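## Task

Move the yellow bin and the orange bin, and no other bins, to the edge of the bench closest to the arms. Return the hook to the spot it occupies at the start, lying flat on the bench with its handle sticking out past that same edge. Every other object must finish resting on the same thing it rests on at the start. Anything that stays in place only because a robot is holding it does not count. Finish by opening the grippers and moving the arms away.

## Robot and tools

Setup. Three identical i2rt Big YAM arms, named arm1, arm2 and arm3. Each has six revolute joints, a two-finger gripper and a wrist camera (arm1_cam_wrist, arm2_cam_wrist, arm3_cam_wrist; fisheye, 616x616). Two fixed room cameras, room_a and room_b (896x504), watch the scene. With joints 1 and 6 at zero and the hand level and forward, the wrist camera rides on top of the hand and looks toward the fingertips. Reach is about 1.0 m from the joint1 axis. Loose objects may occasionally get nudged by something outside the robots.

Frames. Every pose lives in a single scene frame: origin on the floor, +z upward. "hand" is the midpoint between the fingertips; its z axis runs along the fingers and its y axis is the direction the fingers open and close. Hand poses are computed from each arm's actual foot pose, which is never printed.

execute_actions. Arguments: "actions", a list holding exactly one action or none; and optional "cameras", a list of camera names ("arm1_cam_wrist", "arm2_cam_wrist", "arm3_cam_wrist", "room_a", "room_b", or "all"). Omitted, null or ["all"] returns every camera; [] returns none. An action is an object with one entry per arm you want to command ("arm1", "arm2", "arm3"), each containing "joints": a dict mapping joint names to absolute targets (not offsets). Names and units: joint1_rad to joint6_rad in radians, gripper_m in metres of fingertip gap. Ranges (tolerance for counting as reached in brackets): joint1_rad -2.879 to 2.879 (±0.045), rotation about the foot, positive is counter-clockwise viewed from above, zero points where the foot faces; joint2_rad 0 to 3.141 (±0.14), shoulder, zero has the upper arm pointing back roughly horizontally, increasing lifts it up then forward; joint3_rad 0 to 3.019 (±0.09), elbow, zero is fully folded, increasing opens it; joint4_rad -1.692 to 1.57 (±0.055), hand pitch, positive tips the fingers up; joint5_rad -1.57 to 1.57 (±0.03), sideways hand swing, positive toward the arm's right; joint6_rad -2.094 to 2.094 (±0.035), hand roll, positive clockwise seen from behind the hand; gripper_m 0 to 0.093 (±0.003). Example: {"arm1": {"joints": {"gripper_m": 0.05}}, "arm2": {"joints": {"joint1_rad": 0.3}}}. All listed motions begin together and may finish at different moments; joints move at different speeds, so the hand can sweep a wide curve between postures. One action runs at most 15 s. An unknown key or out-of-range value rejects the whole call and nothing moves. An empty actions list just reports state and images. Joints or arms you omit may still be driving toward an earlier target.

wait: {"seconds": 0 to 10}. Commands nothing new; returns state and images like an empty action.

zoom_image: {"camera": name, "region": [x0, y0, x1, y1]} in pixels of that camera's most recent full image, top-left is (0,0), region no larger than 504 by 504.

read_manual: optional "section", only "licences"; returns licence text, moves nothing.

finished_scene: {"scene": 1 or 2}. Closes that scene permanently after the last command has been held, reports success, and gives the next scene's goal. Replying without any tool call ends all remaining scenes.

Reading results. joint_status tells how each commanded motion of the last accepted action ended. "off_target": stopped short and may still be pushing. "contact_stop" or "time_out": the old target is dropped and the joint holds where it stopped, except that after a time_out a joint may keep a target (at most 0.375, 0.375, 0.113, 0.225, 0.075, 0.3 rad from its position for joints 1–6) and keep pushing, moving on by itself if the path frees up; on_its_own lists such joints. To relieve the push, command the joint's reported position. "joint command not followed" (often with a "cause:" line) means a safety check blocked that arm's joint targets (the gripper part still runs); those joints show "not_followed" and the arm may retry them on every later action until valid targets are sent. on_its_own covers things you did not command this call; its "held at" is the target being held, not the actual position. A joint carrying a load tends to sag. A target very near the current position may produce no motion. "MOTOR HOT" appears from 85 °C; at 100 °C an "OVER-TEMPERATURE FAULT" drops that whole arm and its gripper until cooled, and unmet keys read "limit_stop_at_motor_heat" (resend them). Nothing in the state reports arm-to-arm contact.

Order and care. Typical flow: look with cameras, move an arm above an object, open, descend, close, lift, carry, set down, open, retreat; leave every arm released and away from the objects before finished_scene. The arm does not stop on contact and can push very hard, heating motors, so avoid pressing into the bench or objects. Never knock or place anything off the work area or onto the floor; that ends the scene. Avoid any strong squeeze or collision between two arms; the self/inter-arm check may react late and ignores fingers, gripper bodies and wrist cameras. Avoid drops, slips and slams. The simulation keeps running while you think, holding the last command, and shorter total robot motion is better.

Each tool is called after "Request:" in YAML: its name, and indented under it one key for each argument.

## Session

Request:
execute_actions:
  actions: []

Scene clock: 0.00 s.
arm1.joint_positions: joint1_rad=-0.288 joint2_rad=+0.295 joint3_rad=+1.383 joint4_rad=-1.205 joint5_rad=+0.252 joint6_rad=-0.080 gripper_m=+0.094
arm1.joint_status: not commanded
arm1.hand: x=-0.8449 y=+0.0773 z=+1.3185 quat_wxyz=(-0.602, +0.397, -0.630, -0.290) (m; scene frame)
arm2.joint_positions: joint1_rad=+0.534 joint2_rad=+0.542 joint3_rad=+1.679 joint4_rad=-1.367 joint5_rad=+0.255 joint6_rad=+0.494 gripper_m=+0.094
arm2.joint_status: not commanded
arm2.hand: x=-0.0172 y=+0.1361 z=+1.4280 quat_wxyz=(-0.288, +0.473, -0.619, -0.556) (m; scene frame)
arm3.joint_positions: joint1_rad=+0.690 joint2_rad=+0.339 joint3_rad=+1.665 joint4_rad=-1.232 joint5_rad=-0.231 joint6_rad=-0.296 gripper_m=+0.095
arm3.joint_status: not commanded
arm3.hand: x=+0.8721 y=-0.0245 z=+1.4490 quat_wxyz=(-0.296, +0.673, -0.059, -0.676) (m; scene frame)
pictures: arm1_cam_wrist, arm2_cam_wrist, arm3_cam_wrist, room_a, room_b
Images, in order (width x height): arm1_cam_wrist 616x616, arm2_cam_wrist 616x616, arm3_cam_wrist 616x616, room_a 896x504, room_b 896x504.

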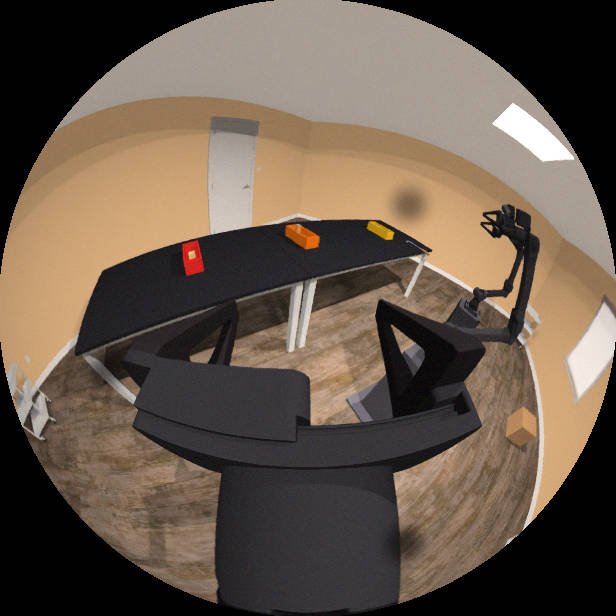

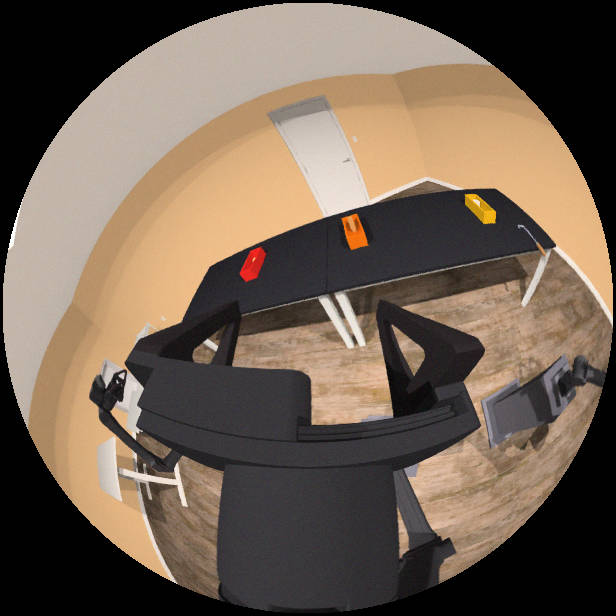

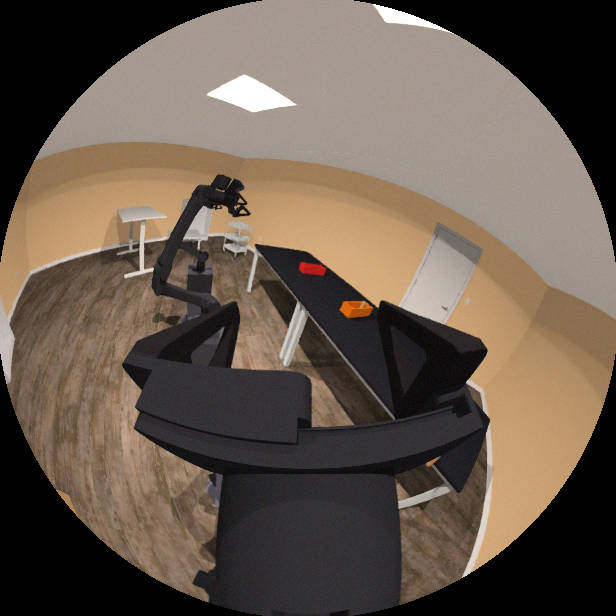

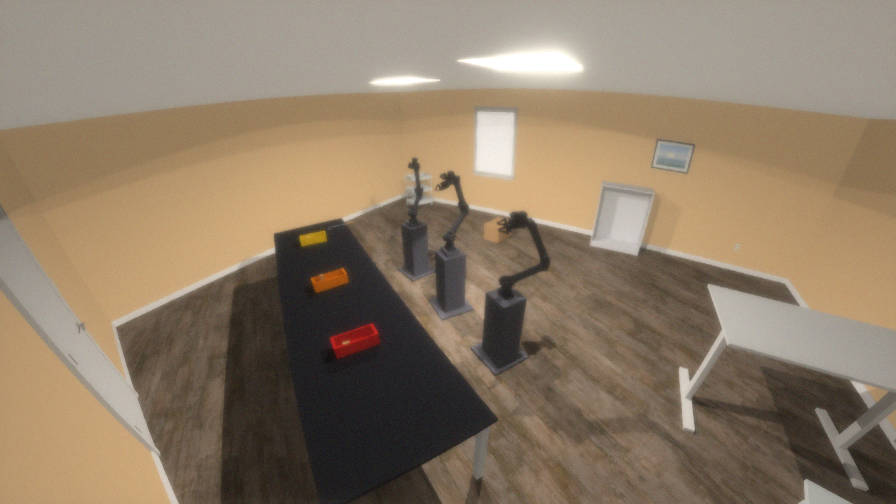

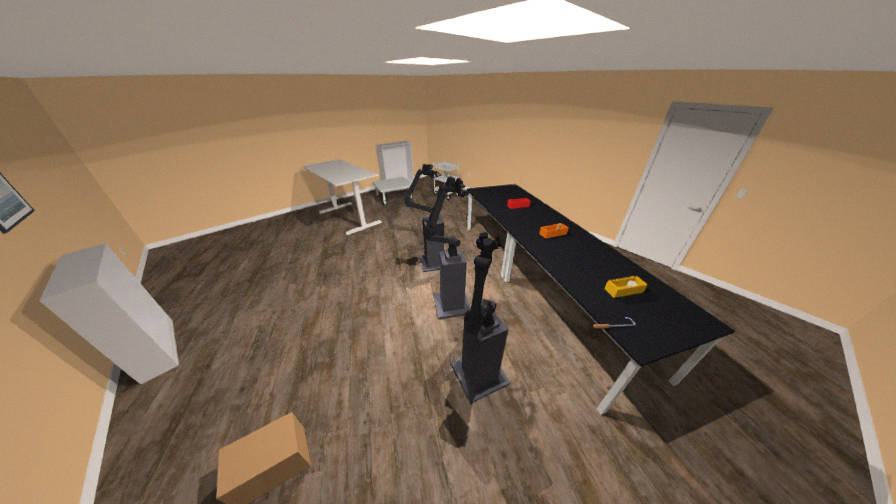

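Request:
zoom_image:
  camera: "room_b"
  region: [470, 180, 720, 380]

Request:
zoom_image:
  camera: "room_b"
  region: [570, 260, 690, 360]

Request:
zoom_image:
  camera: "arm2_cam_wrist"
  region: [320, 170, 580, 320]

Region (470, 180, 720, 380) of room_b's 896x504 image, scaled by 2.016, with more detail than that image has; it fills the top 403 rows of this view, and the rest is white.

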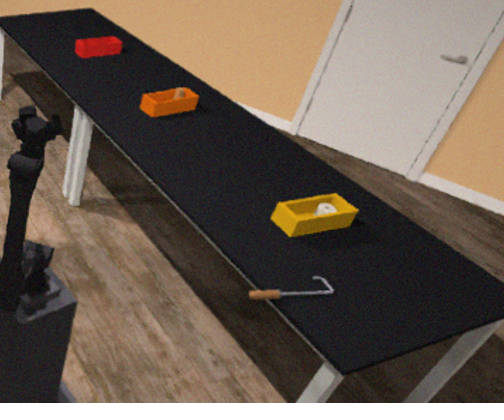

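Region (570, 260, 690, 360) of room_b's 896x504 image, scaled by 4.200, with more detail than that image has.

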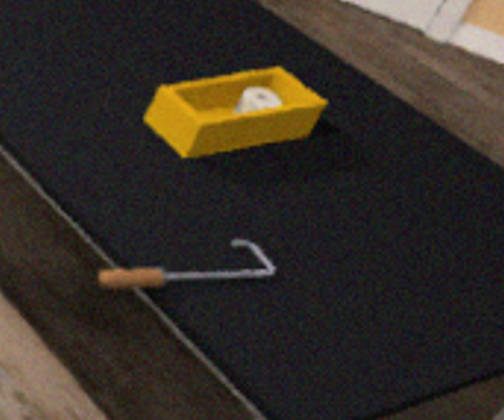

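Region (320, 170, 580, 320) of arm2_cam_wrist's 616x616 image, scaled by 1.938, with more detail than that image has; it fills the top 291 rows of this view, and the rest is white.

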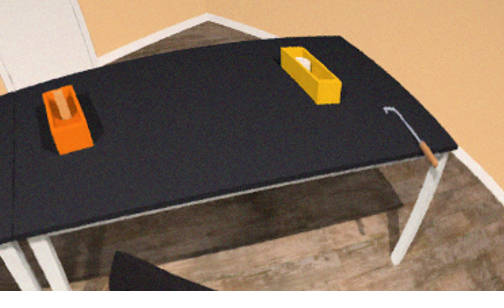

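Request:
execute_actions:
  actions:
    - {"arm3": {"joints": {"joint1_rad": -0.6235, "joint2_rad": 2.05, "joint3_rad": 1.46, "joint4_rad": 0.36, "joint5_rad": -0.246, "joint6_rad": 0.0, "gripper_m": 0.093}}, "arm2": {"joints": {"joint1_rad": -0.28, "joint2_rad": 2.26, "joint3_rad": 1.83, "joint4_rad": 0.4, "joint5_rad": 0.69, "joint6_rad": 0.0}}}
  cameras: ["arm2_cam_wrist", "arm3_cam_wrist", "room_b"]

Scene clock: 60.77 s.
arm1.joint_positions: joint1_rad=-0.288 joint2_rad=+0.295 joint3_rad=+1.383 joint4_rad=-1.205 joint5_rad=+0.252 joint6_rad=-0.080 gripper_m=+0.094
arm1.joint_status: not commanded
arm1.hand: x=-0.8449 y=+0.0773 z=+1.3185 quat_wxyz=(-0.602, +0.397, -0.630, -0.290) (m; scene frame)
arm2.joint_positions: joint1_rad=-0.286 joint2_rad=+2.263 joint3_rad=+1.809 joint4_rad=+0.384 joint5_rad=+0.686 joint6_rad=+0.011 gripper_m=+0.094
arm2.joint_status: all done
arm2.hand: x=+0.4206 y=+0.7655 z=+0.9484 quat_wxyz=(-0.668, +0.189, -0.702, -0.160) (m; scene frame)
arm3.joint_positions: joint1_rad=-0.620 joint2_rad=+2.047 joint3_rad=+1.449 joint4_rad=+0.346 joint5_rad=-0.244 joint6_rad=-0.013 gripper_m=+0.093
arm3.joint_status: all done
arm3.hand: x=+1.2466 y=+0.7286 z=+0.9021 quat_wxyz=(-0.475, +0.478, -0.624, -0.396) (m; scene frame)
pictures: arm2_cam_wrist, arm3_cam_wrist, room_b
Images, in order (width x height): arm2_cam_wrist 616x616, arm3_cam_wrist 616x616, room_b 896x504.

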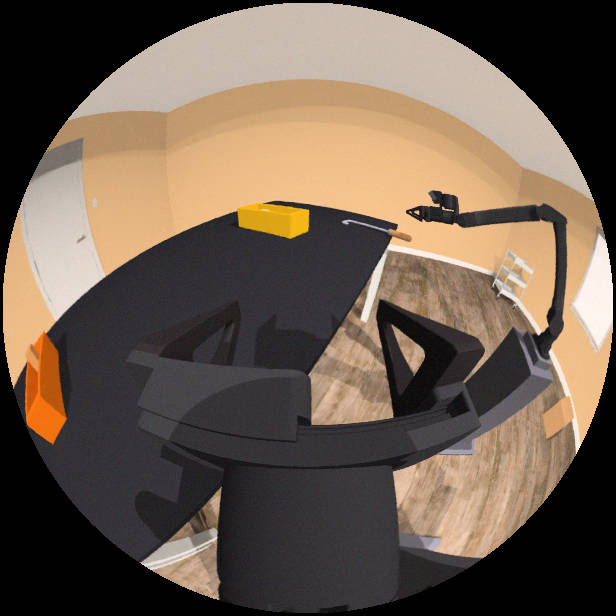

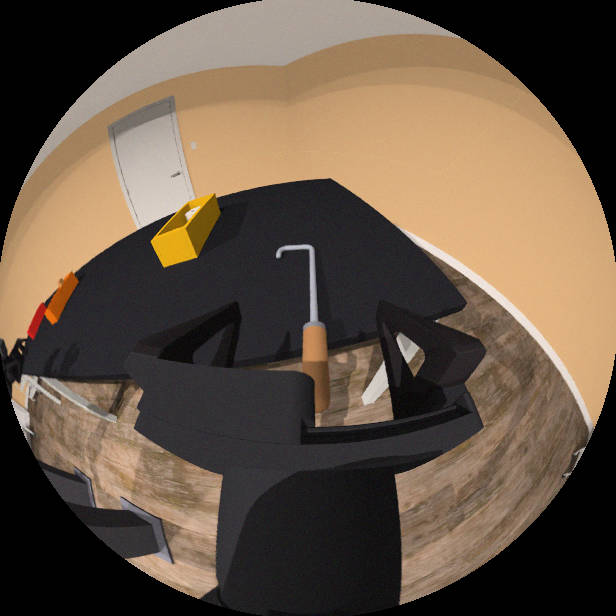

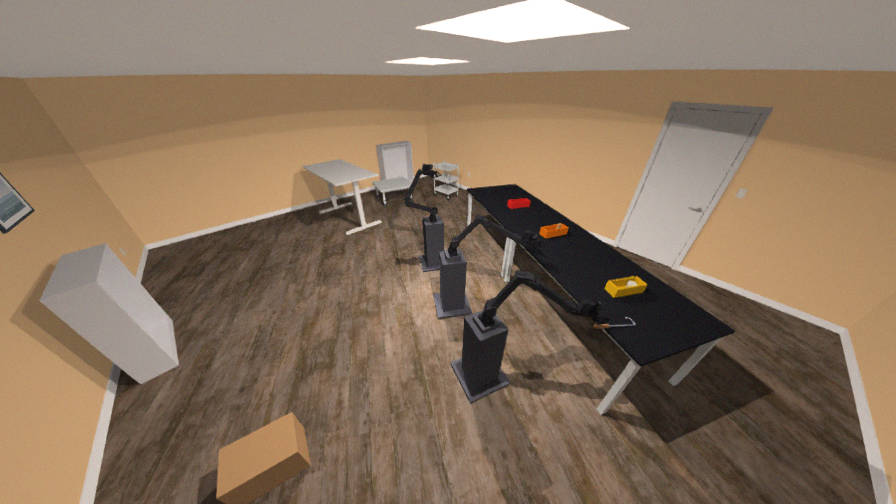

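Request:
execute_actions:
  actions: []

Scene clock: 74.37 s.
arm1.joint_positions: joint1_rad=-0.288 joint2_rad=+0.295 joint3_rad=+1.383 joint4_rad=-1.205 joint5_rad=+0.252 joint6_rad=-0.080 gripper_m=+0.094
arm1.joint_status: not commanded
arm1.hand: x=-0.8449 y=+0.0773 z=+1.3185 quat_wxyz=(-0.602, +0.397, -0.630, -0.290) (m; scene frame)
arm2.joint_positions: joint1_rad=-0.286 joint2_rad=+2.263 joint3_rad=+1.809 joint4_rad=+0.384 joint5_rad=+0.686 joint6_rad=+0.011 gripper_m=+0.094
arm2.joint_status: all done
arm2.hand: x=+0.4206 y=+0.7655 z=+0.9484 quat_wxyz=(-0.668, +0.189, -0.702, -0.160) (m; scene frame)
arm3.joint_positions: joint1_rad=-0.620 joint2_rad=+2.047 joint3_rad=+1.449 joint4_rad=+0.346 joint5_rad=-0.244 joint6_rad=-0.013 gripper_m=+0.093
arm3.joint_status: all done
arm3.hand: x=+1.2466 y=+0.7286 z=+0.9021 quat_wxyz=(-0.475, +0.478, -0.624, -0.396) (m; scene frame)
pictures: arm1_cam_wrist, arm2_cam_wrist, arm3_cam_wrist, room_a, room_b
Images, in order (width x height): arm1_cam_wrist 616x616, arm2_cam_wrist 616x616, arm3_cam_wrist 616x616, room_a 896x504, room_b 896x504.

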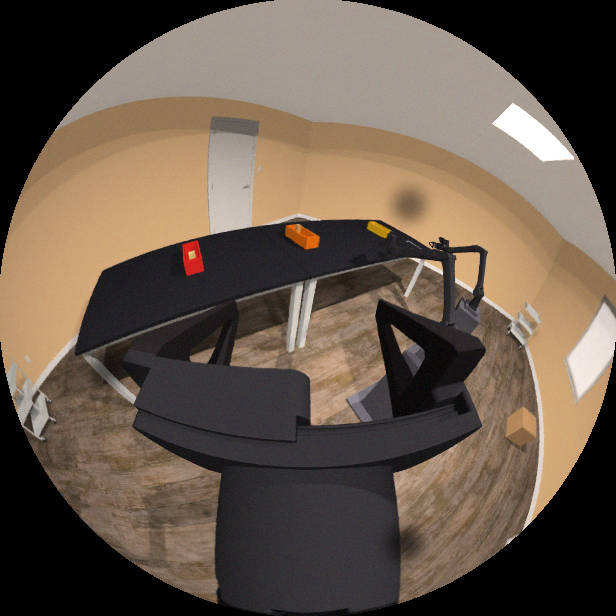

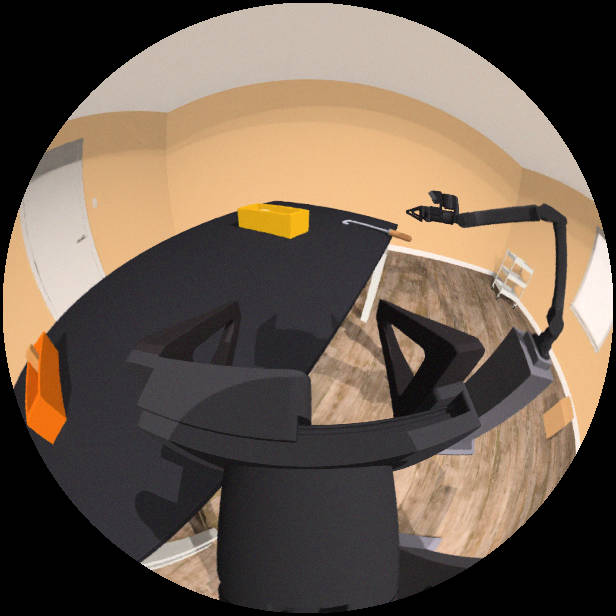

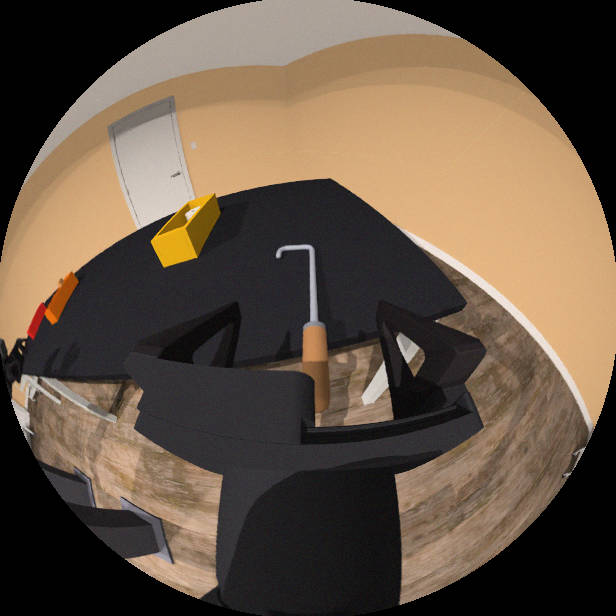

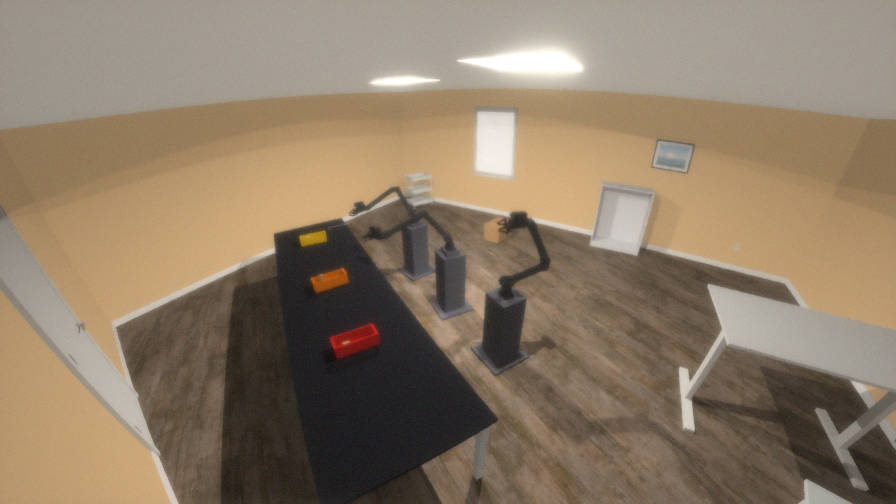

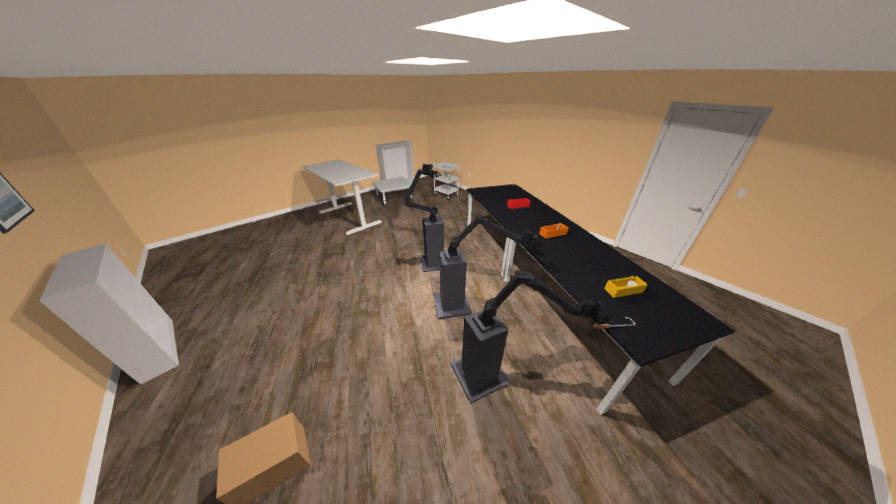

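Request:
execute_actions:
  actions:
    - {"arm3": {"joints": {"joint1_rad": -0.625, "joint2_rad": 2.31, "joint3_rad": 1.455, "joint4_rad": 0.935, "joint5_rad": -0.246, "joint6_rad": 0.0}}}
  cameras: ["arm3_cam_wrist", "arm2_cam_wrist"]

Scene clock: 94.30 s.
arm1.joint_positions: joint1_rad=-0.288 joint2_rad=+0.295 joint3_rad=+1.383 joint4_rad=-1.205 joint5_rad=+0.252 joint6_rad=-0.080 gripper_m=+0.094
arm1.joint_status: not commanded
arm1.hand: x=-0.8449 y=+0.0773 z=+1.3185 quat_wxyz=(-0.602, +0.397, -0.630, -0.290) (m; scene frame)
arm2.joint_positions: joint1_rad=-0.286 joint2_rad=+2.263 joint3_rad=+1.809 joint4_rad=+0.384 joint5_rad=+0.686 joint6_rad=+0.011 gripper_m=+0.094
arm2.joint_status: not commanded
arm2.hand: x=+0.4206 y=+0.7655 z=+0.9484 quat_wxyz=(-0.668, +0.189, -0.702, -0.160) (m; scene frame)
arm3.joint_positions: joint1_rad=-0.620 joint2_rad=+2.302 joint3_rad=+1.435 joint4_rad=+0.924 joint5_rad=-0.244 joint6_rad=-0.013 gripper_m=+0.093
arm3.joint_status: all done
arm3.hand: x=+1.2508 y=+0.7362 z=+0.8306 quat_wxyz=(-0.578, +0.435, -0.529, -0.444) (m; scene frame)
pictures: arm2_cam_wrist, arm3_cam_wrist
Images, in order (width x height): arm2_cam_wrist 616x616, arm3_cam_wrist 616x616.

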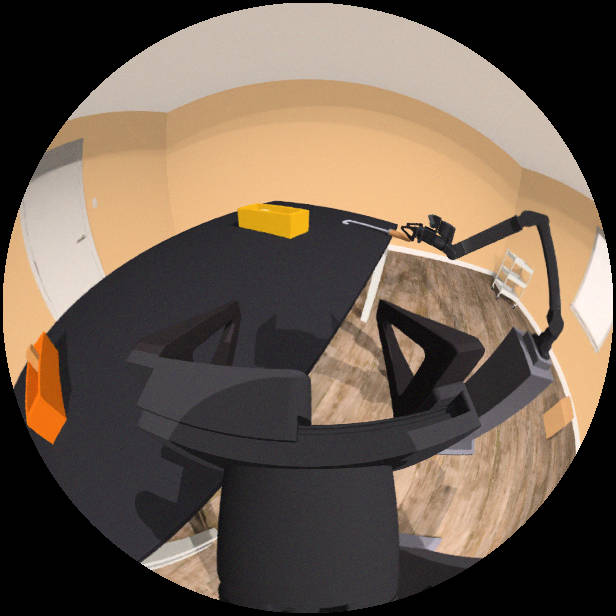

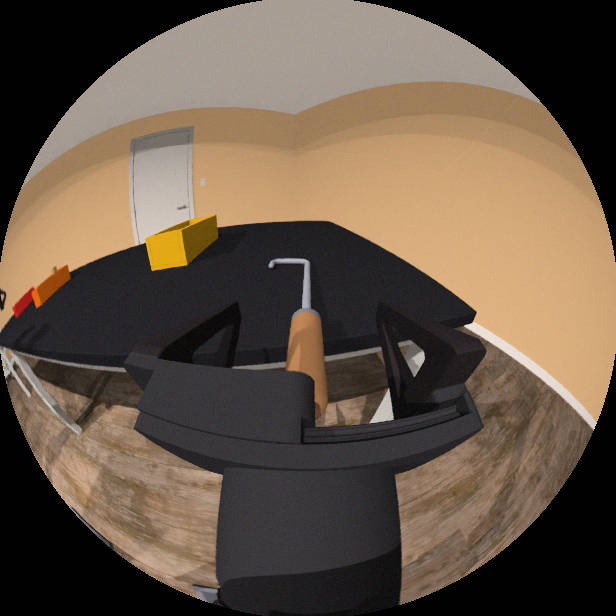

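Request:
execute_actions:
  actions:
    - {"arm3": {"joints": {"joint2_rad": 2.372}}}
  cameras: ["arm3_cam_wrist", "arm2_cam_wrist"]

Scene clock: 98.10 s.
arm1.joint_positions: joint1_rad=-0.288 joint2_rad=+0.295 joint3_rad=+1.383 joint4_rad=-1.205 joint5_rad=+0.252 joint6_rad=-0.080 gripper_m=+0.094
arm1.joint_status: not commanded
arm1.hand: x=-0.8449 y=+0.0773 z=+1.3185 quat_wxyz=(-0.602, +0.397, -0.630, -0.290) (m; scene frame)
arm2.joint_positions: joint1_rad=-0.286 joint2_rad=+2.263 joint3_rad=+1.809 joint4_rad=+0.384 joint5_rad=+0.686 joint6_rad=+0.011 gripper_m=+0.094
arm2.joint_status: not commanded
arm2.hand: x=+0.4206 y=+0.7655 z=+0.9484 quat_wxyz=(-0.668, +0.189, -0.702, -0.160) (m; scene frame)
arm3.joint_positions: joint1_rad=-0.620 joint2_rad=+2.353 joint3_rad=+1.435 joint4_rad=+0.925 joint5_rad=-0.244 joint6_rad=-0.013 gripper_m=+0.093
arm3.joint_status: all done
arm3.hand: x=+1.2497 y=+0.7336 z=+0.7902 quat_wxyz=(-0.562, +0.443, -0.546, -0.437) (m; scene frame)
pictures: arm2_cam_wrist, arm3_cam_wrist
Images, in order (width x height): arm2_cam_wrist 616x616, arm3_cam_wrist 616x616.

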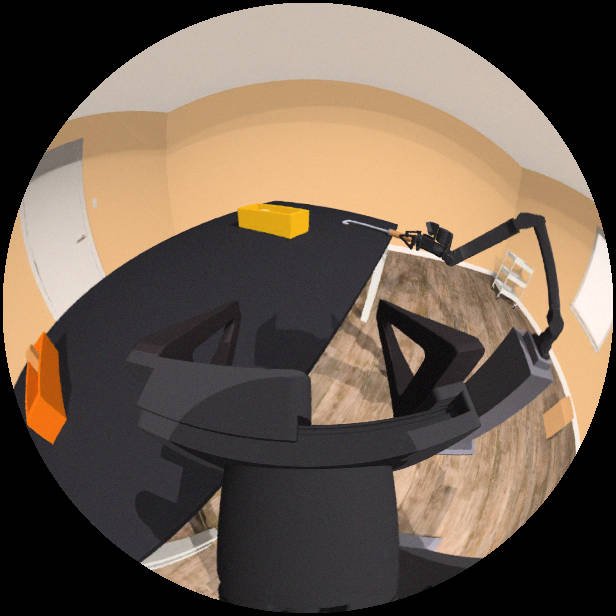

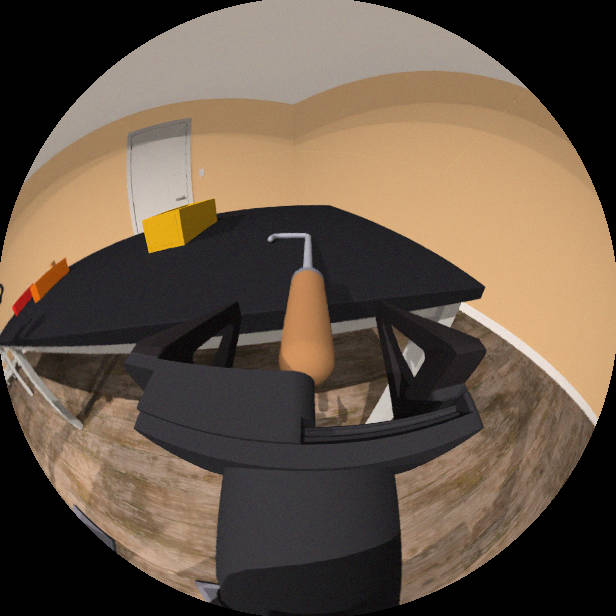

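Request:
execute_actions:
  actions:
    - {"arm3": {"joints": {"joint2_rad": 2.385, "gripper_m": 0.0}}}
  cameras: ["arm3_cam_wrist", "arm2_cam_wrist"]

Scene clock: 104.57 s.
arm1.joint_positions: joint1_rad=-0.288 joint2_rad=+0.295 joint3_rad=+1.383 joint4_rad=-1.205 joint5_rad=+0.252 joint6_rad=-0.080 gripper_m=+0.094
arm1.joint_status: not commanded
arm1.hand: x=-0.8449 y=+0.0773 z=+1.3185 quat_wxyz=(-0.602, +0.397, -0.630, -0.290) (m; scene frame)
arm2.joint_positions: joint1_rad=-0.286 joint2_rad=+2.263 joint3_rad=+1.809 joint4_rad=+0.384 joint5_rad=+0.686 joint6_rad=+0.011 gripper_m=+0.094
arm2.joint_status: not commanded
arm2.hand: x=+0.4206 y=+0.7655 z=+0.9484 quat_wxyz=(-0.668, +0.189, -0.702, -0.160) (m; scene frame)
arm3.joint_positions: joint1_rad=-0.620 joint2_rad=+2.353 joint3_rad=+1.435 joint4_rad=+0.925 joint5_rad=-0.245 joint6_rad=-0.013 gripper_m=+0.030
arm3.joint_status: gripper_m off_target (ended at +0.030, target +0.000); the others done
arm3.hand: x=+1.2495 y=+0.7336 z=+0.7902 quat_wxyz=(-0.561, +0.443, -0.545, -0.437) (m; scene frame)
pictures: arm2_cam_wrist, arm3_cam_wrist
Images, in order (width x height): arm2_cam_wrist 616x616, arm3_cam_wrist 616x616.

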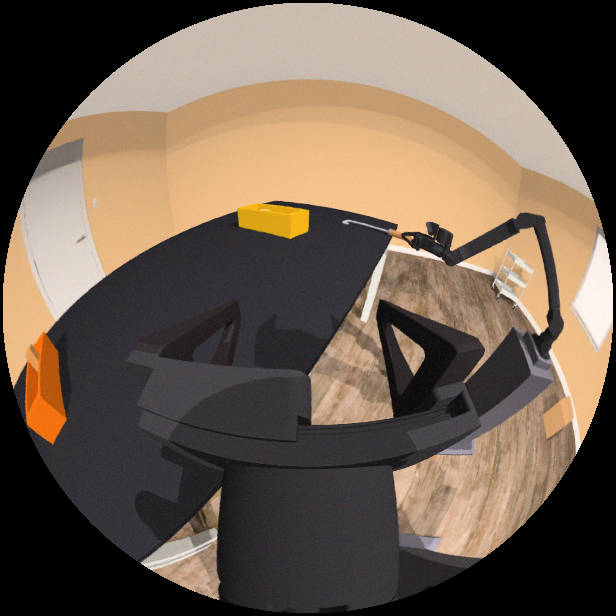

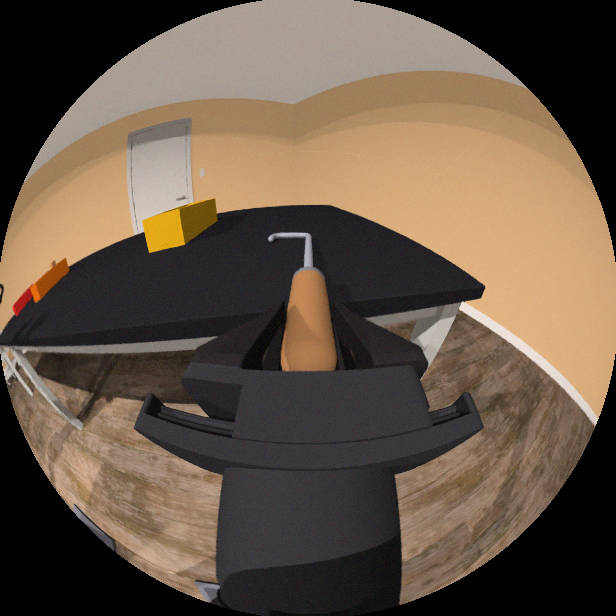

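Request:
execute_actions:
  actions:
    - {"arm3": {"joints": {"joint2_rad": 2.258, "joint6_rad": -1.59}}}
  cameras: ["arm3_cam_wrist", "arm2_cam_wrist", "room_b"]

Scene clock: 118.17 s.
arm1.joint_positions: joint1_rad=-0.288 joint2_rad=+0.295 joint3_rad=+1.383 joint4_rad=-1.205 joint5_rad=+0.252 joint6_rad=-0.080 gripper_m=+0.094
arm1.joint_status: not commanded
arm1.hand: x=-0.8449 y=+0.0773 z=+1.3185 quat_wxyz=(-0.602, +0.397, -0.630, -0.290) (m; scene frame)
arm2.joint_positions: joint1_rad=-0.286 joint2_rad=+2.263 joint3_rad=+1.809 joint4_rad=+0.384 joint5_rad=+0.686 joint6_rad=+0.011 gripper_m=+0.094
arm2.joint_status: not commanded
arm2.hand: x=+0.4206 y=+0.7655 z=+0.9484 quat_wxyz=(-0.668, +0.189, -0.702, -0.160) (m; scene frame)
arm3.joint_positions: joint1_rad=-0.621 joint2_rad=+2.281 joint3_rad=+1.435 joint4_rad=+0.909 joint5_rad=-0.247 joint6_rad=-1.558 gripper_m=+0.030
arm3.joint_status: all done
arm3.hand: x=+1.2510 y=+0.7370 z=+0.8437 quat_wxyz=(-0.726, +0.679, -0.074, +0.085) (m; scene frame)
pictures: arm2_cam_wrist, arm3_cam_wrist, room_b
Images, in order (width x height): arm2_cam_wrist 616x616, arm3_cam_wrist 616x616, room_b 896x504.

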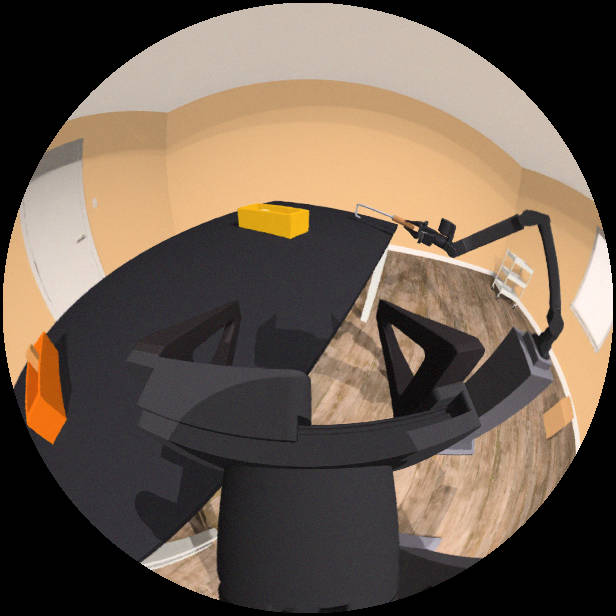

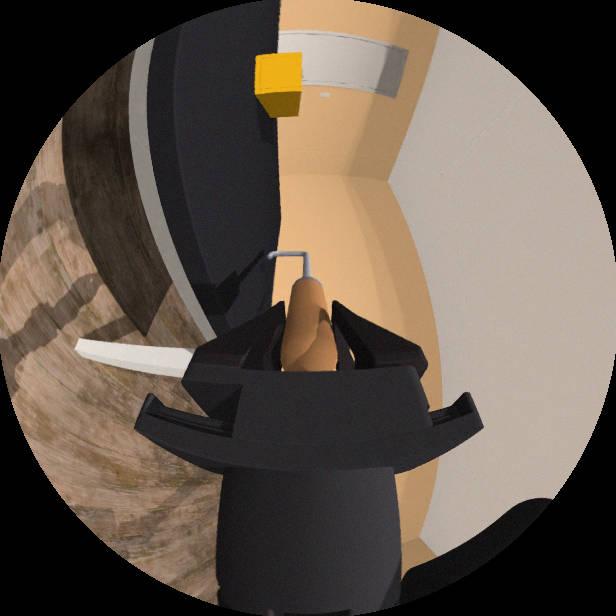

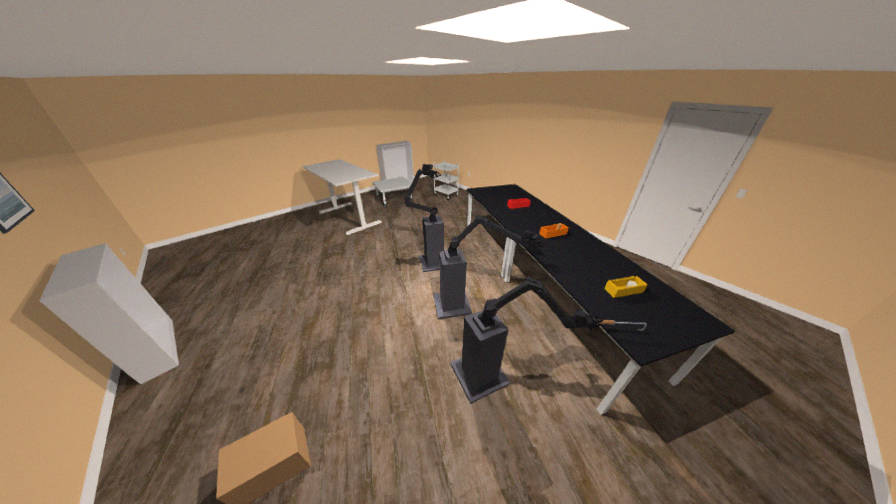

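Request:
zoom_image:
  camera: "arm2_cam_wrist"
  region: [220, 170, 480, 280]

Request:
zoom_image:
  camera: "room_b"
  region: [540, 250, 740, 370]

Region (220, 170, 480, 280) of arm2_cam_wrist's 616x616 image, scaled by 1.938, with more detail than that image has; it fills the top 213 rows of this view, and the rest is white.

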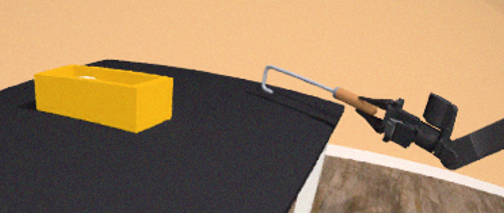

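Region (540, 250, 740, 370) of room_b's 896x504 image, scaled by 2.520, with more detail than that image has; it fills the top 302 rows of this view, and the rest is white.

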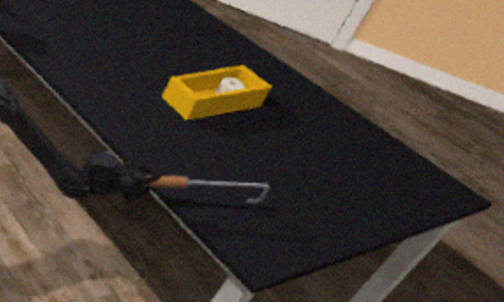

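Request:
execute_actions:
  actions:
    - {"arm3": {"joints": {"joint1_rad": -0.2, "joint2_rad": 2.21, "joint3_rad": 1.86, "joint4_rad": 0.79, "joint5_rad": -0.13}}}
  cameras: ["arm3_cam_wrist", "arm2_cam_wrist", "room_b"]

Scene clock: 170.50 s.
arm1.joint_positions: joint1_rad=-0.288 joint2_rad=+0.295 joint3_rad=+1.383 joint4_rad=-1.205 joint5_rad=+0.252 joint6_rad=-0.080 gripper_m=+0.094
arm1.joint_status: not commanded
arm1.hand: x=-0.8449 y=+0.0773 z=+1.3185 quat_wxyz=(-0.602, +0.397, -0.630, -0.290) (m; scene frame)
arm2.joint_positions: joint1_rad=-0.286 joint2_rad=+2.263 joint3_rad=+1.809 joint4_rad=+0.384 joint5_rad=+0.686 joint6_rad=+0.011 gripper_m=+0.094
arm2.joint_status: not commanded
arm2.hand: x=+0.4206 y=+0.7655 z=+0.9484 quat_wxyz=(-0.668, +0.189, -0.702, -0.160) (m; scene frame)
arm3.joint_positions: joint1_rad=-0.193 joint2_rad=+2.224 joint3_rad=+1.803 joint4_rad=+0.755 joint5_rad=-0.131 joint6_rad=-1.562 gripper_m=+0.030
arm3.joint_status: all done
arm3.hand: x=+0.9339 y=+0.8782 z=+1.0536 quat_wxyz=(-0.815, +0.578, +0.041, -0.021) (m; scene frame)
pictures: arm2_cam_wrist, arm3_cam_wrist, room_b
Images, in order (width x height): arm2_cam_wrist 616x616, arm3_cam_wrist 616x616, room_b 896x504.

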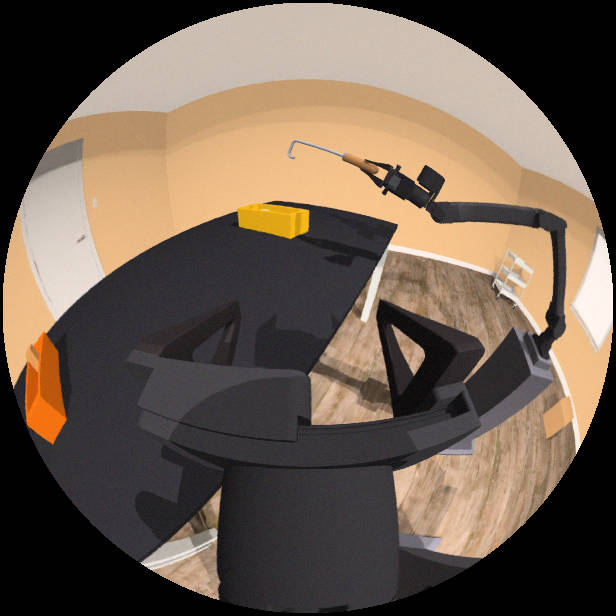

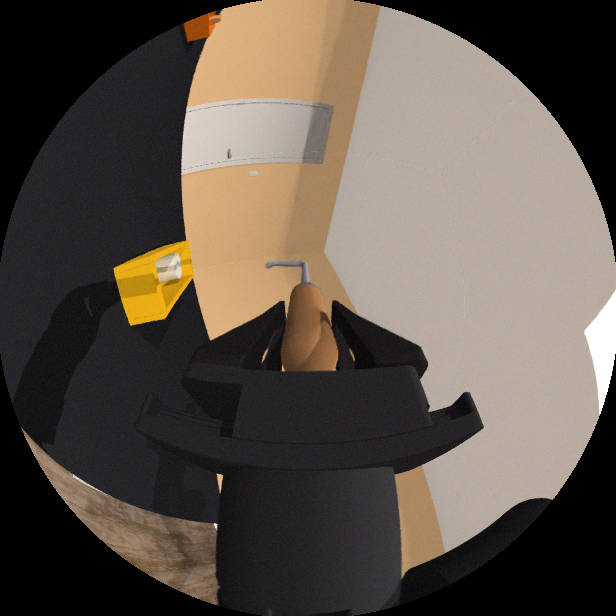

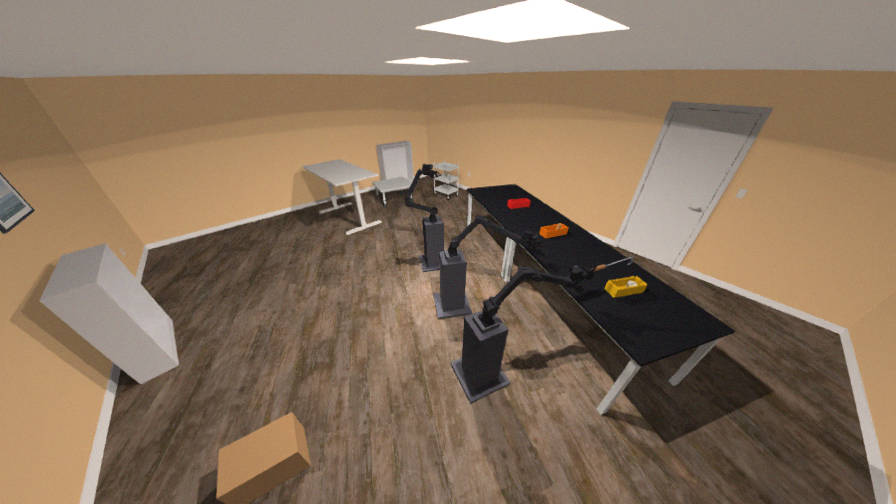

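Request:
zoom_image:
  camera: "arm3_cam_wrist"
  region: [90, 210, 350, 350]

Region (90, 210, 350, 350) of arm3_cam_wrist's 616x616 image, scaled by 1.938, with more detail than that image has; it fills the top 271 rows of this view, and the rest is white.

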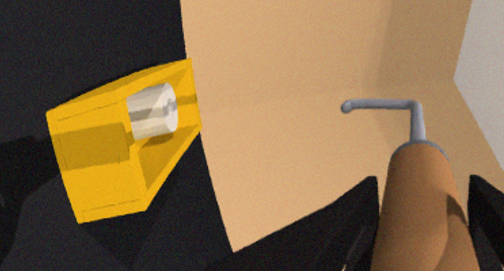

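Request:
execute_actions:
  actions:
    - {"arm3": {"joints": {"joint2_rad": 2.415, "joint5_rad": -0.18}}}
  cameras: ["arm3_cam_wrist", "arm2_cam_wrist", "room_b"]

Scene clock: 222.93 s.
arm1.joint_positions: joint1_rad=-0.288 joint2_rad=+0.295 joint3_rad=+1.383 joint4_rad=-1.205 joint5_rad=+0.252 joint6_rad=-0.080 gripper_m=+0.094
arm1.joint_status: not commanded
arm1.hand: x=-0.8449 y=+0.0773 z=+1.3185 quat_wxyz=(-0.602, +0.397, -0.630, -0.290) (m; scene frame)
arm2.joint_positions: joint1_rad=-0.286 joint2_rad=+2.263 joint3_rad=+1.809 joint4_rad=+0.384 joint5_rad=+0.686 joint6_rad=+0.011 gripper_m=+0.094
arm2.joint_status: not commanded
arm2.hand: x=+0.4206 y=+0.7655 z=+0.9484 quat_wxyz=(-0.668, +0.189, -0.702, -0.160) (m; scene frame)
arm3.joint_positions: joint1_rad=-0.195 joint2_rad=+2.458 joint3_rad=+1.810 joint4_rad=+0.764 joint5_rad=-0.180 joint6_rad=-1.578 gripper_m=+0.030
arm3.joint_status: all done
arm3.hand: x=+0.9299 y=+0.8983 z=+0.8540 quat_wxyz=(-0.747, +0.662, +0.057, -0.037) (m; scene frame)
pictures: arm2_cam_wrist, arm3_cam_wrist, room_b
Images, in order (width x height): arm2_cam_wrist 616x616, arm3_cam_wrist 616x616, room_b 896x504.

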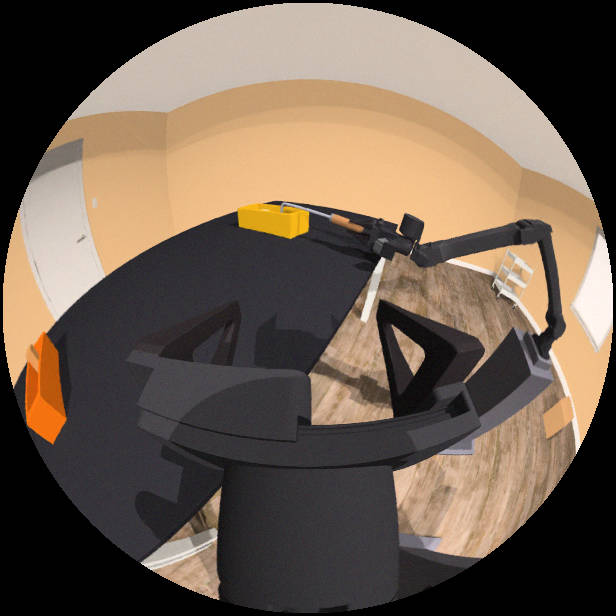

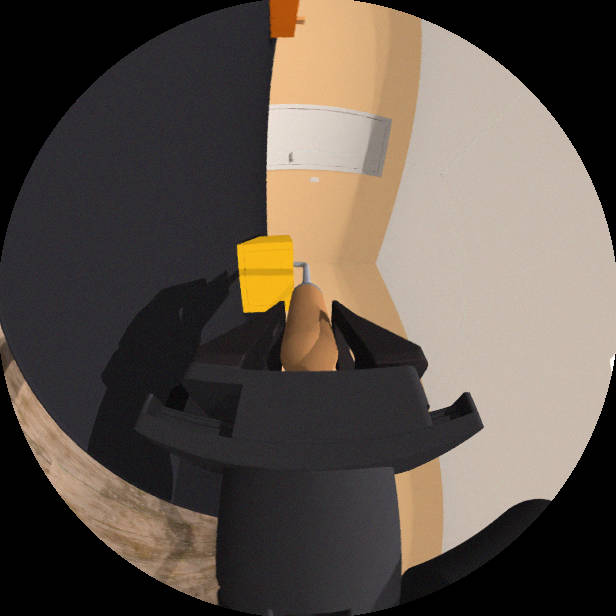

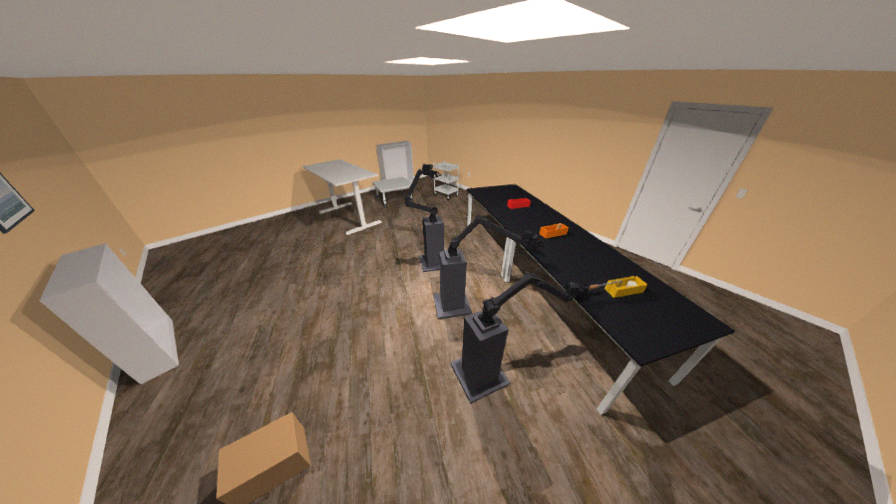

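Request:
zoom_image:
  camera: "arm2_cam_wrist"
  region: [225, 180, 445, 280]

Request:
zoom_image:
  camera: "arm3_cam_wrist"
  region: [200, 210, 360, 330]

Region (225, 180, 445, 280) of arm2_cam_wrist's 616x616 image, scaled by 2.291, with more detail than that image has; it fills the top 229 rows of this view, and the rest is white.

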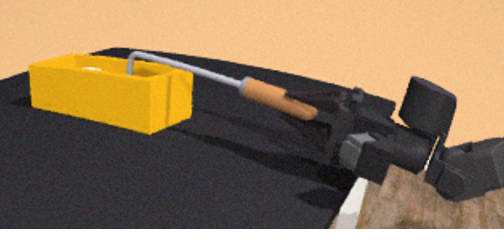

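Region (200, 210, 360, 330) of arm3_cam_wrist's 616x616 image, scaled by 3.150, with more detail than that image has; it fills the top 378 rows of this view, and the rest is white.

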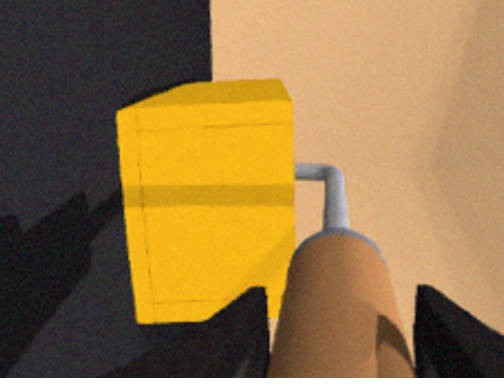

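Request:
execute_actions:
  actions:
    - {"arm3": {"joints": {"joint2_rad": 2.18, "joint3_rad": 1.513, "joint4_rad": 0.745}}}
  cameras: ["arm3_cam_wrist", "arm2_cam_wrist"]

Scene clock: 289.17 s.
arm1.joint_positions: joint1_rad=-0.288 joint2_rad=+0.295 joint3_rad=+1.383 joint4_rad=-1.205 joint5_rad=+0.252 joint6_rad=-0.080 gripper_m=+0.094
arm1.joint_status: not commanded
arm1.hand: x=-0.8449 y=+0.0773 z=+1.3185 quat_wxyz=(-0.602, +0.397, -0.630, -0.290) (m; scene frame)
arm2.joint_positions: joint1_rad=-0.286 joint2_rad=+2.263 joint3_rad=+1.809 joint4_rad=+0.384 joint5_rad=+0.686 joint6_rad=+0.011 gripper_m=+0.094
arm2.joint_status: not commanded
arm2.hand: x=+0.4206 y=+0.7655 z=+0.9484 quat_wxyz=(-0.668, +0.189, -0.702, -0.160) (m; scene frame)
arm3.joint_positions: joint1_rad=-0.195 joint2_rad=+2.195 joint3_rad=+1.488 joint4_rad=+0.712 joint5_rad=-0.179 joint6_rad=-1.578 gripper_m=+0.030
arm3.joint_status: all done
arm3.hand: x=+0.9264 y=+0.8258 z=+0.8906 quat_wxyz=(-0.709, +0.702, +0.052, -0.041) (m; scene frame)
pictures: arm2_cam_wrist, arm3_cam_wrist
Images, in order (width x height): arm2_cam_wrist 616x616, arm3_cam_wrist 616x616.

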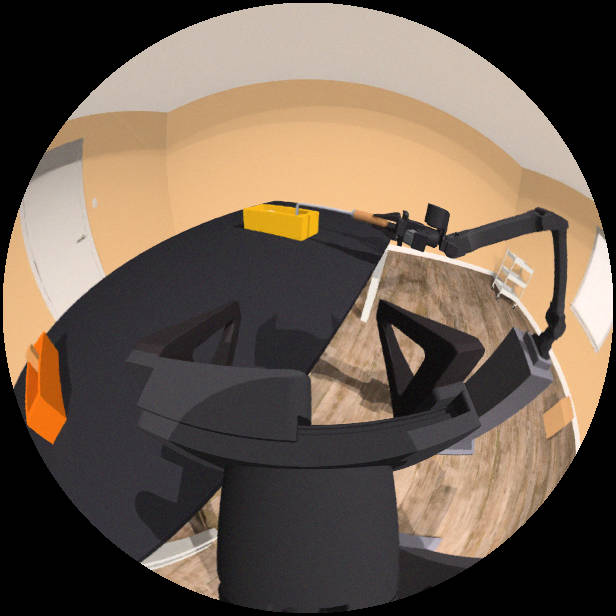

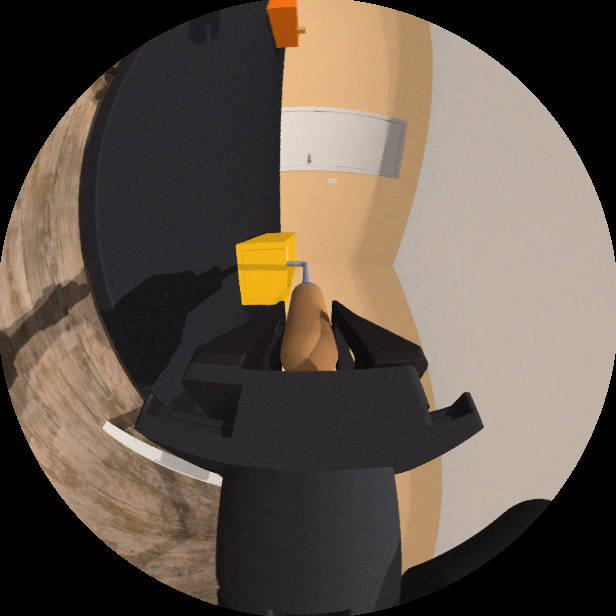

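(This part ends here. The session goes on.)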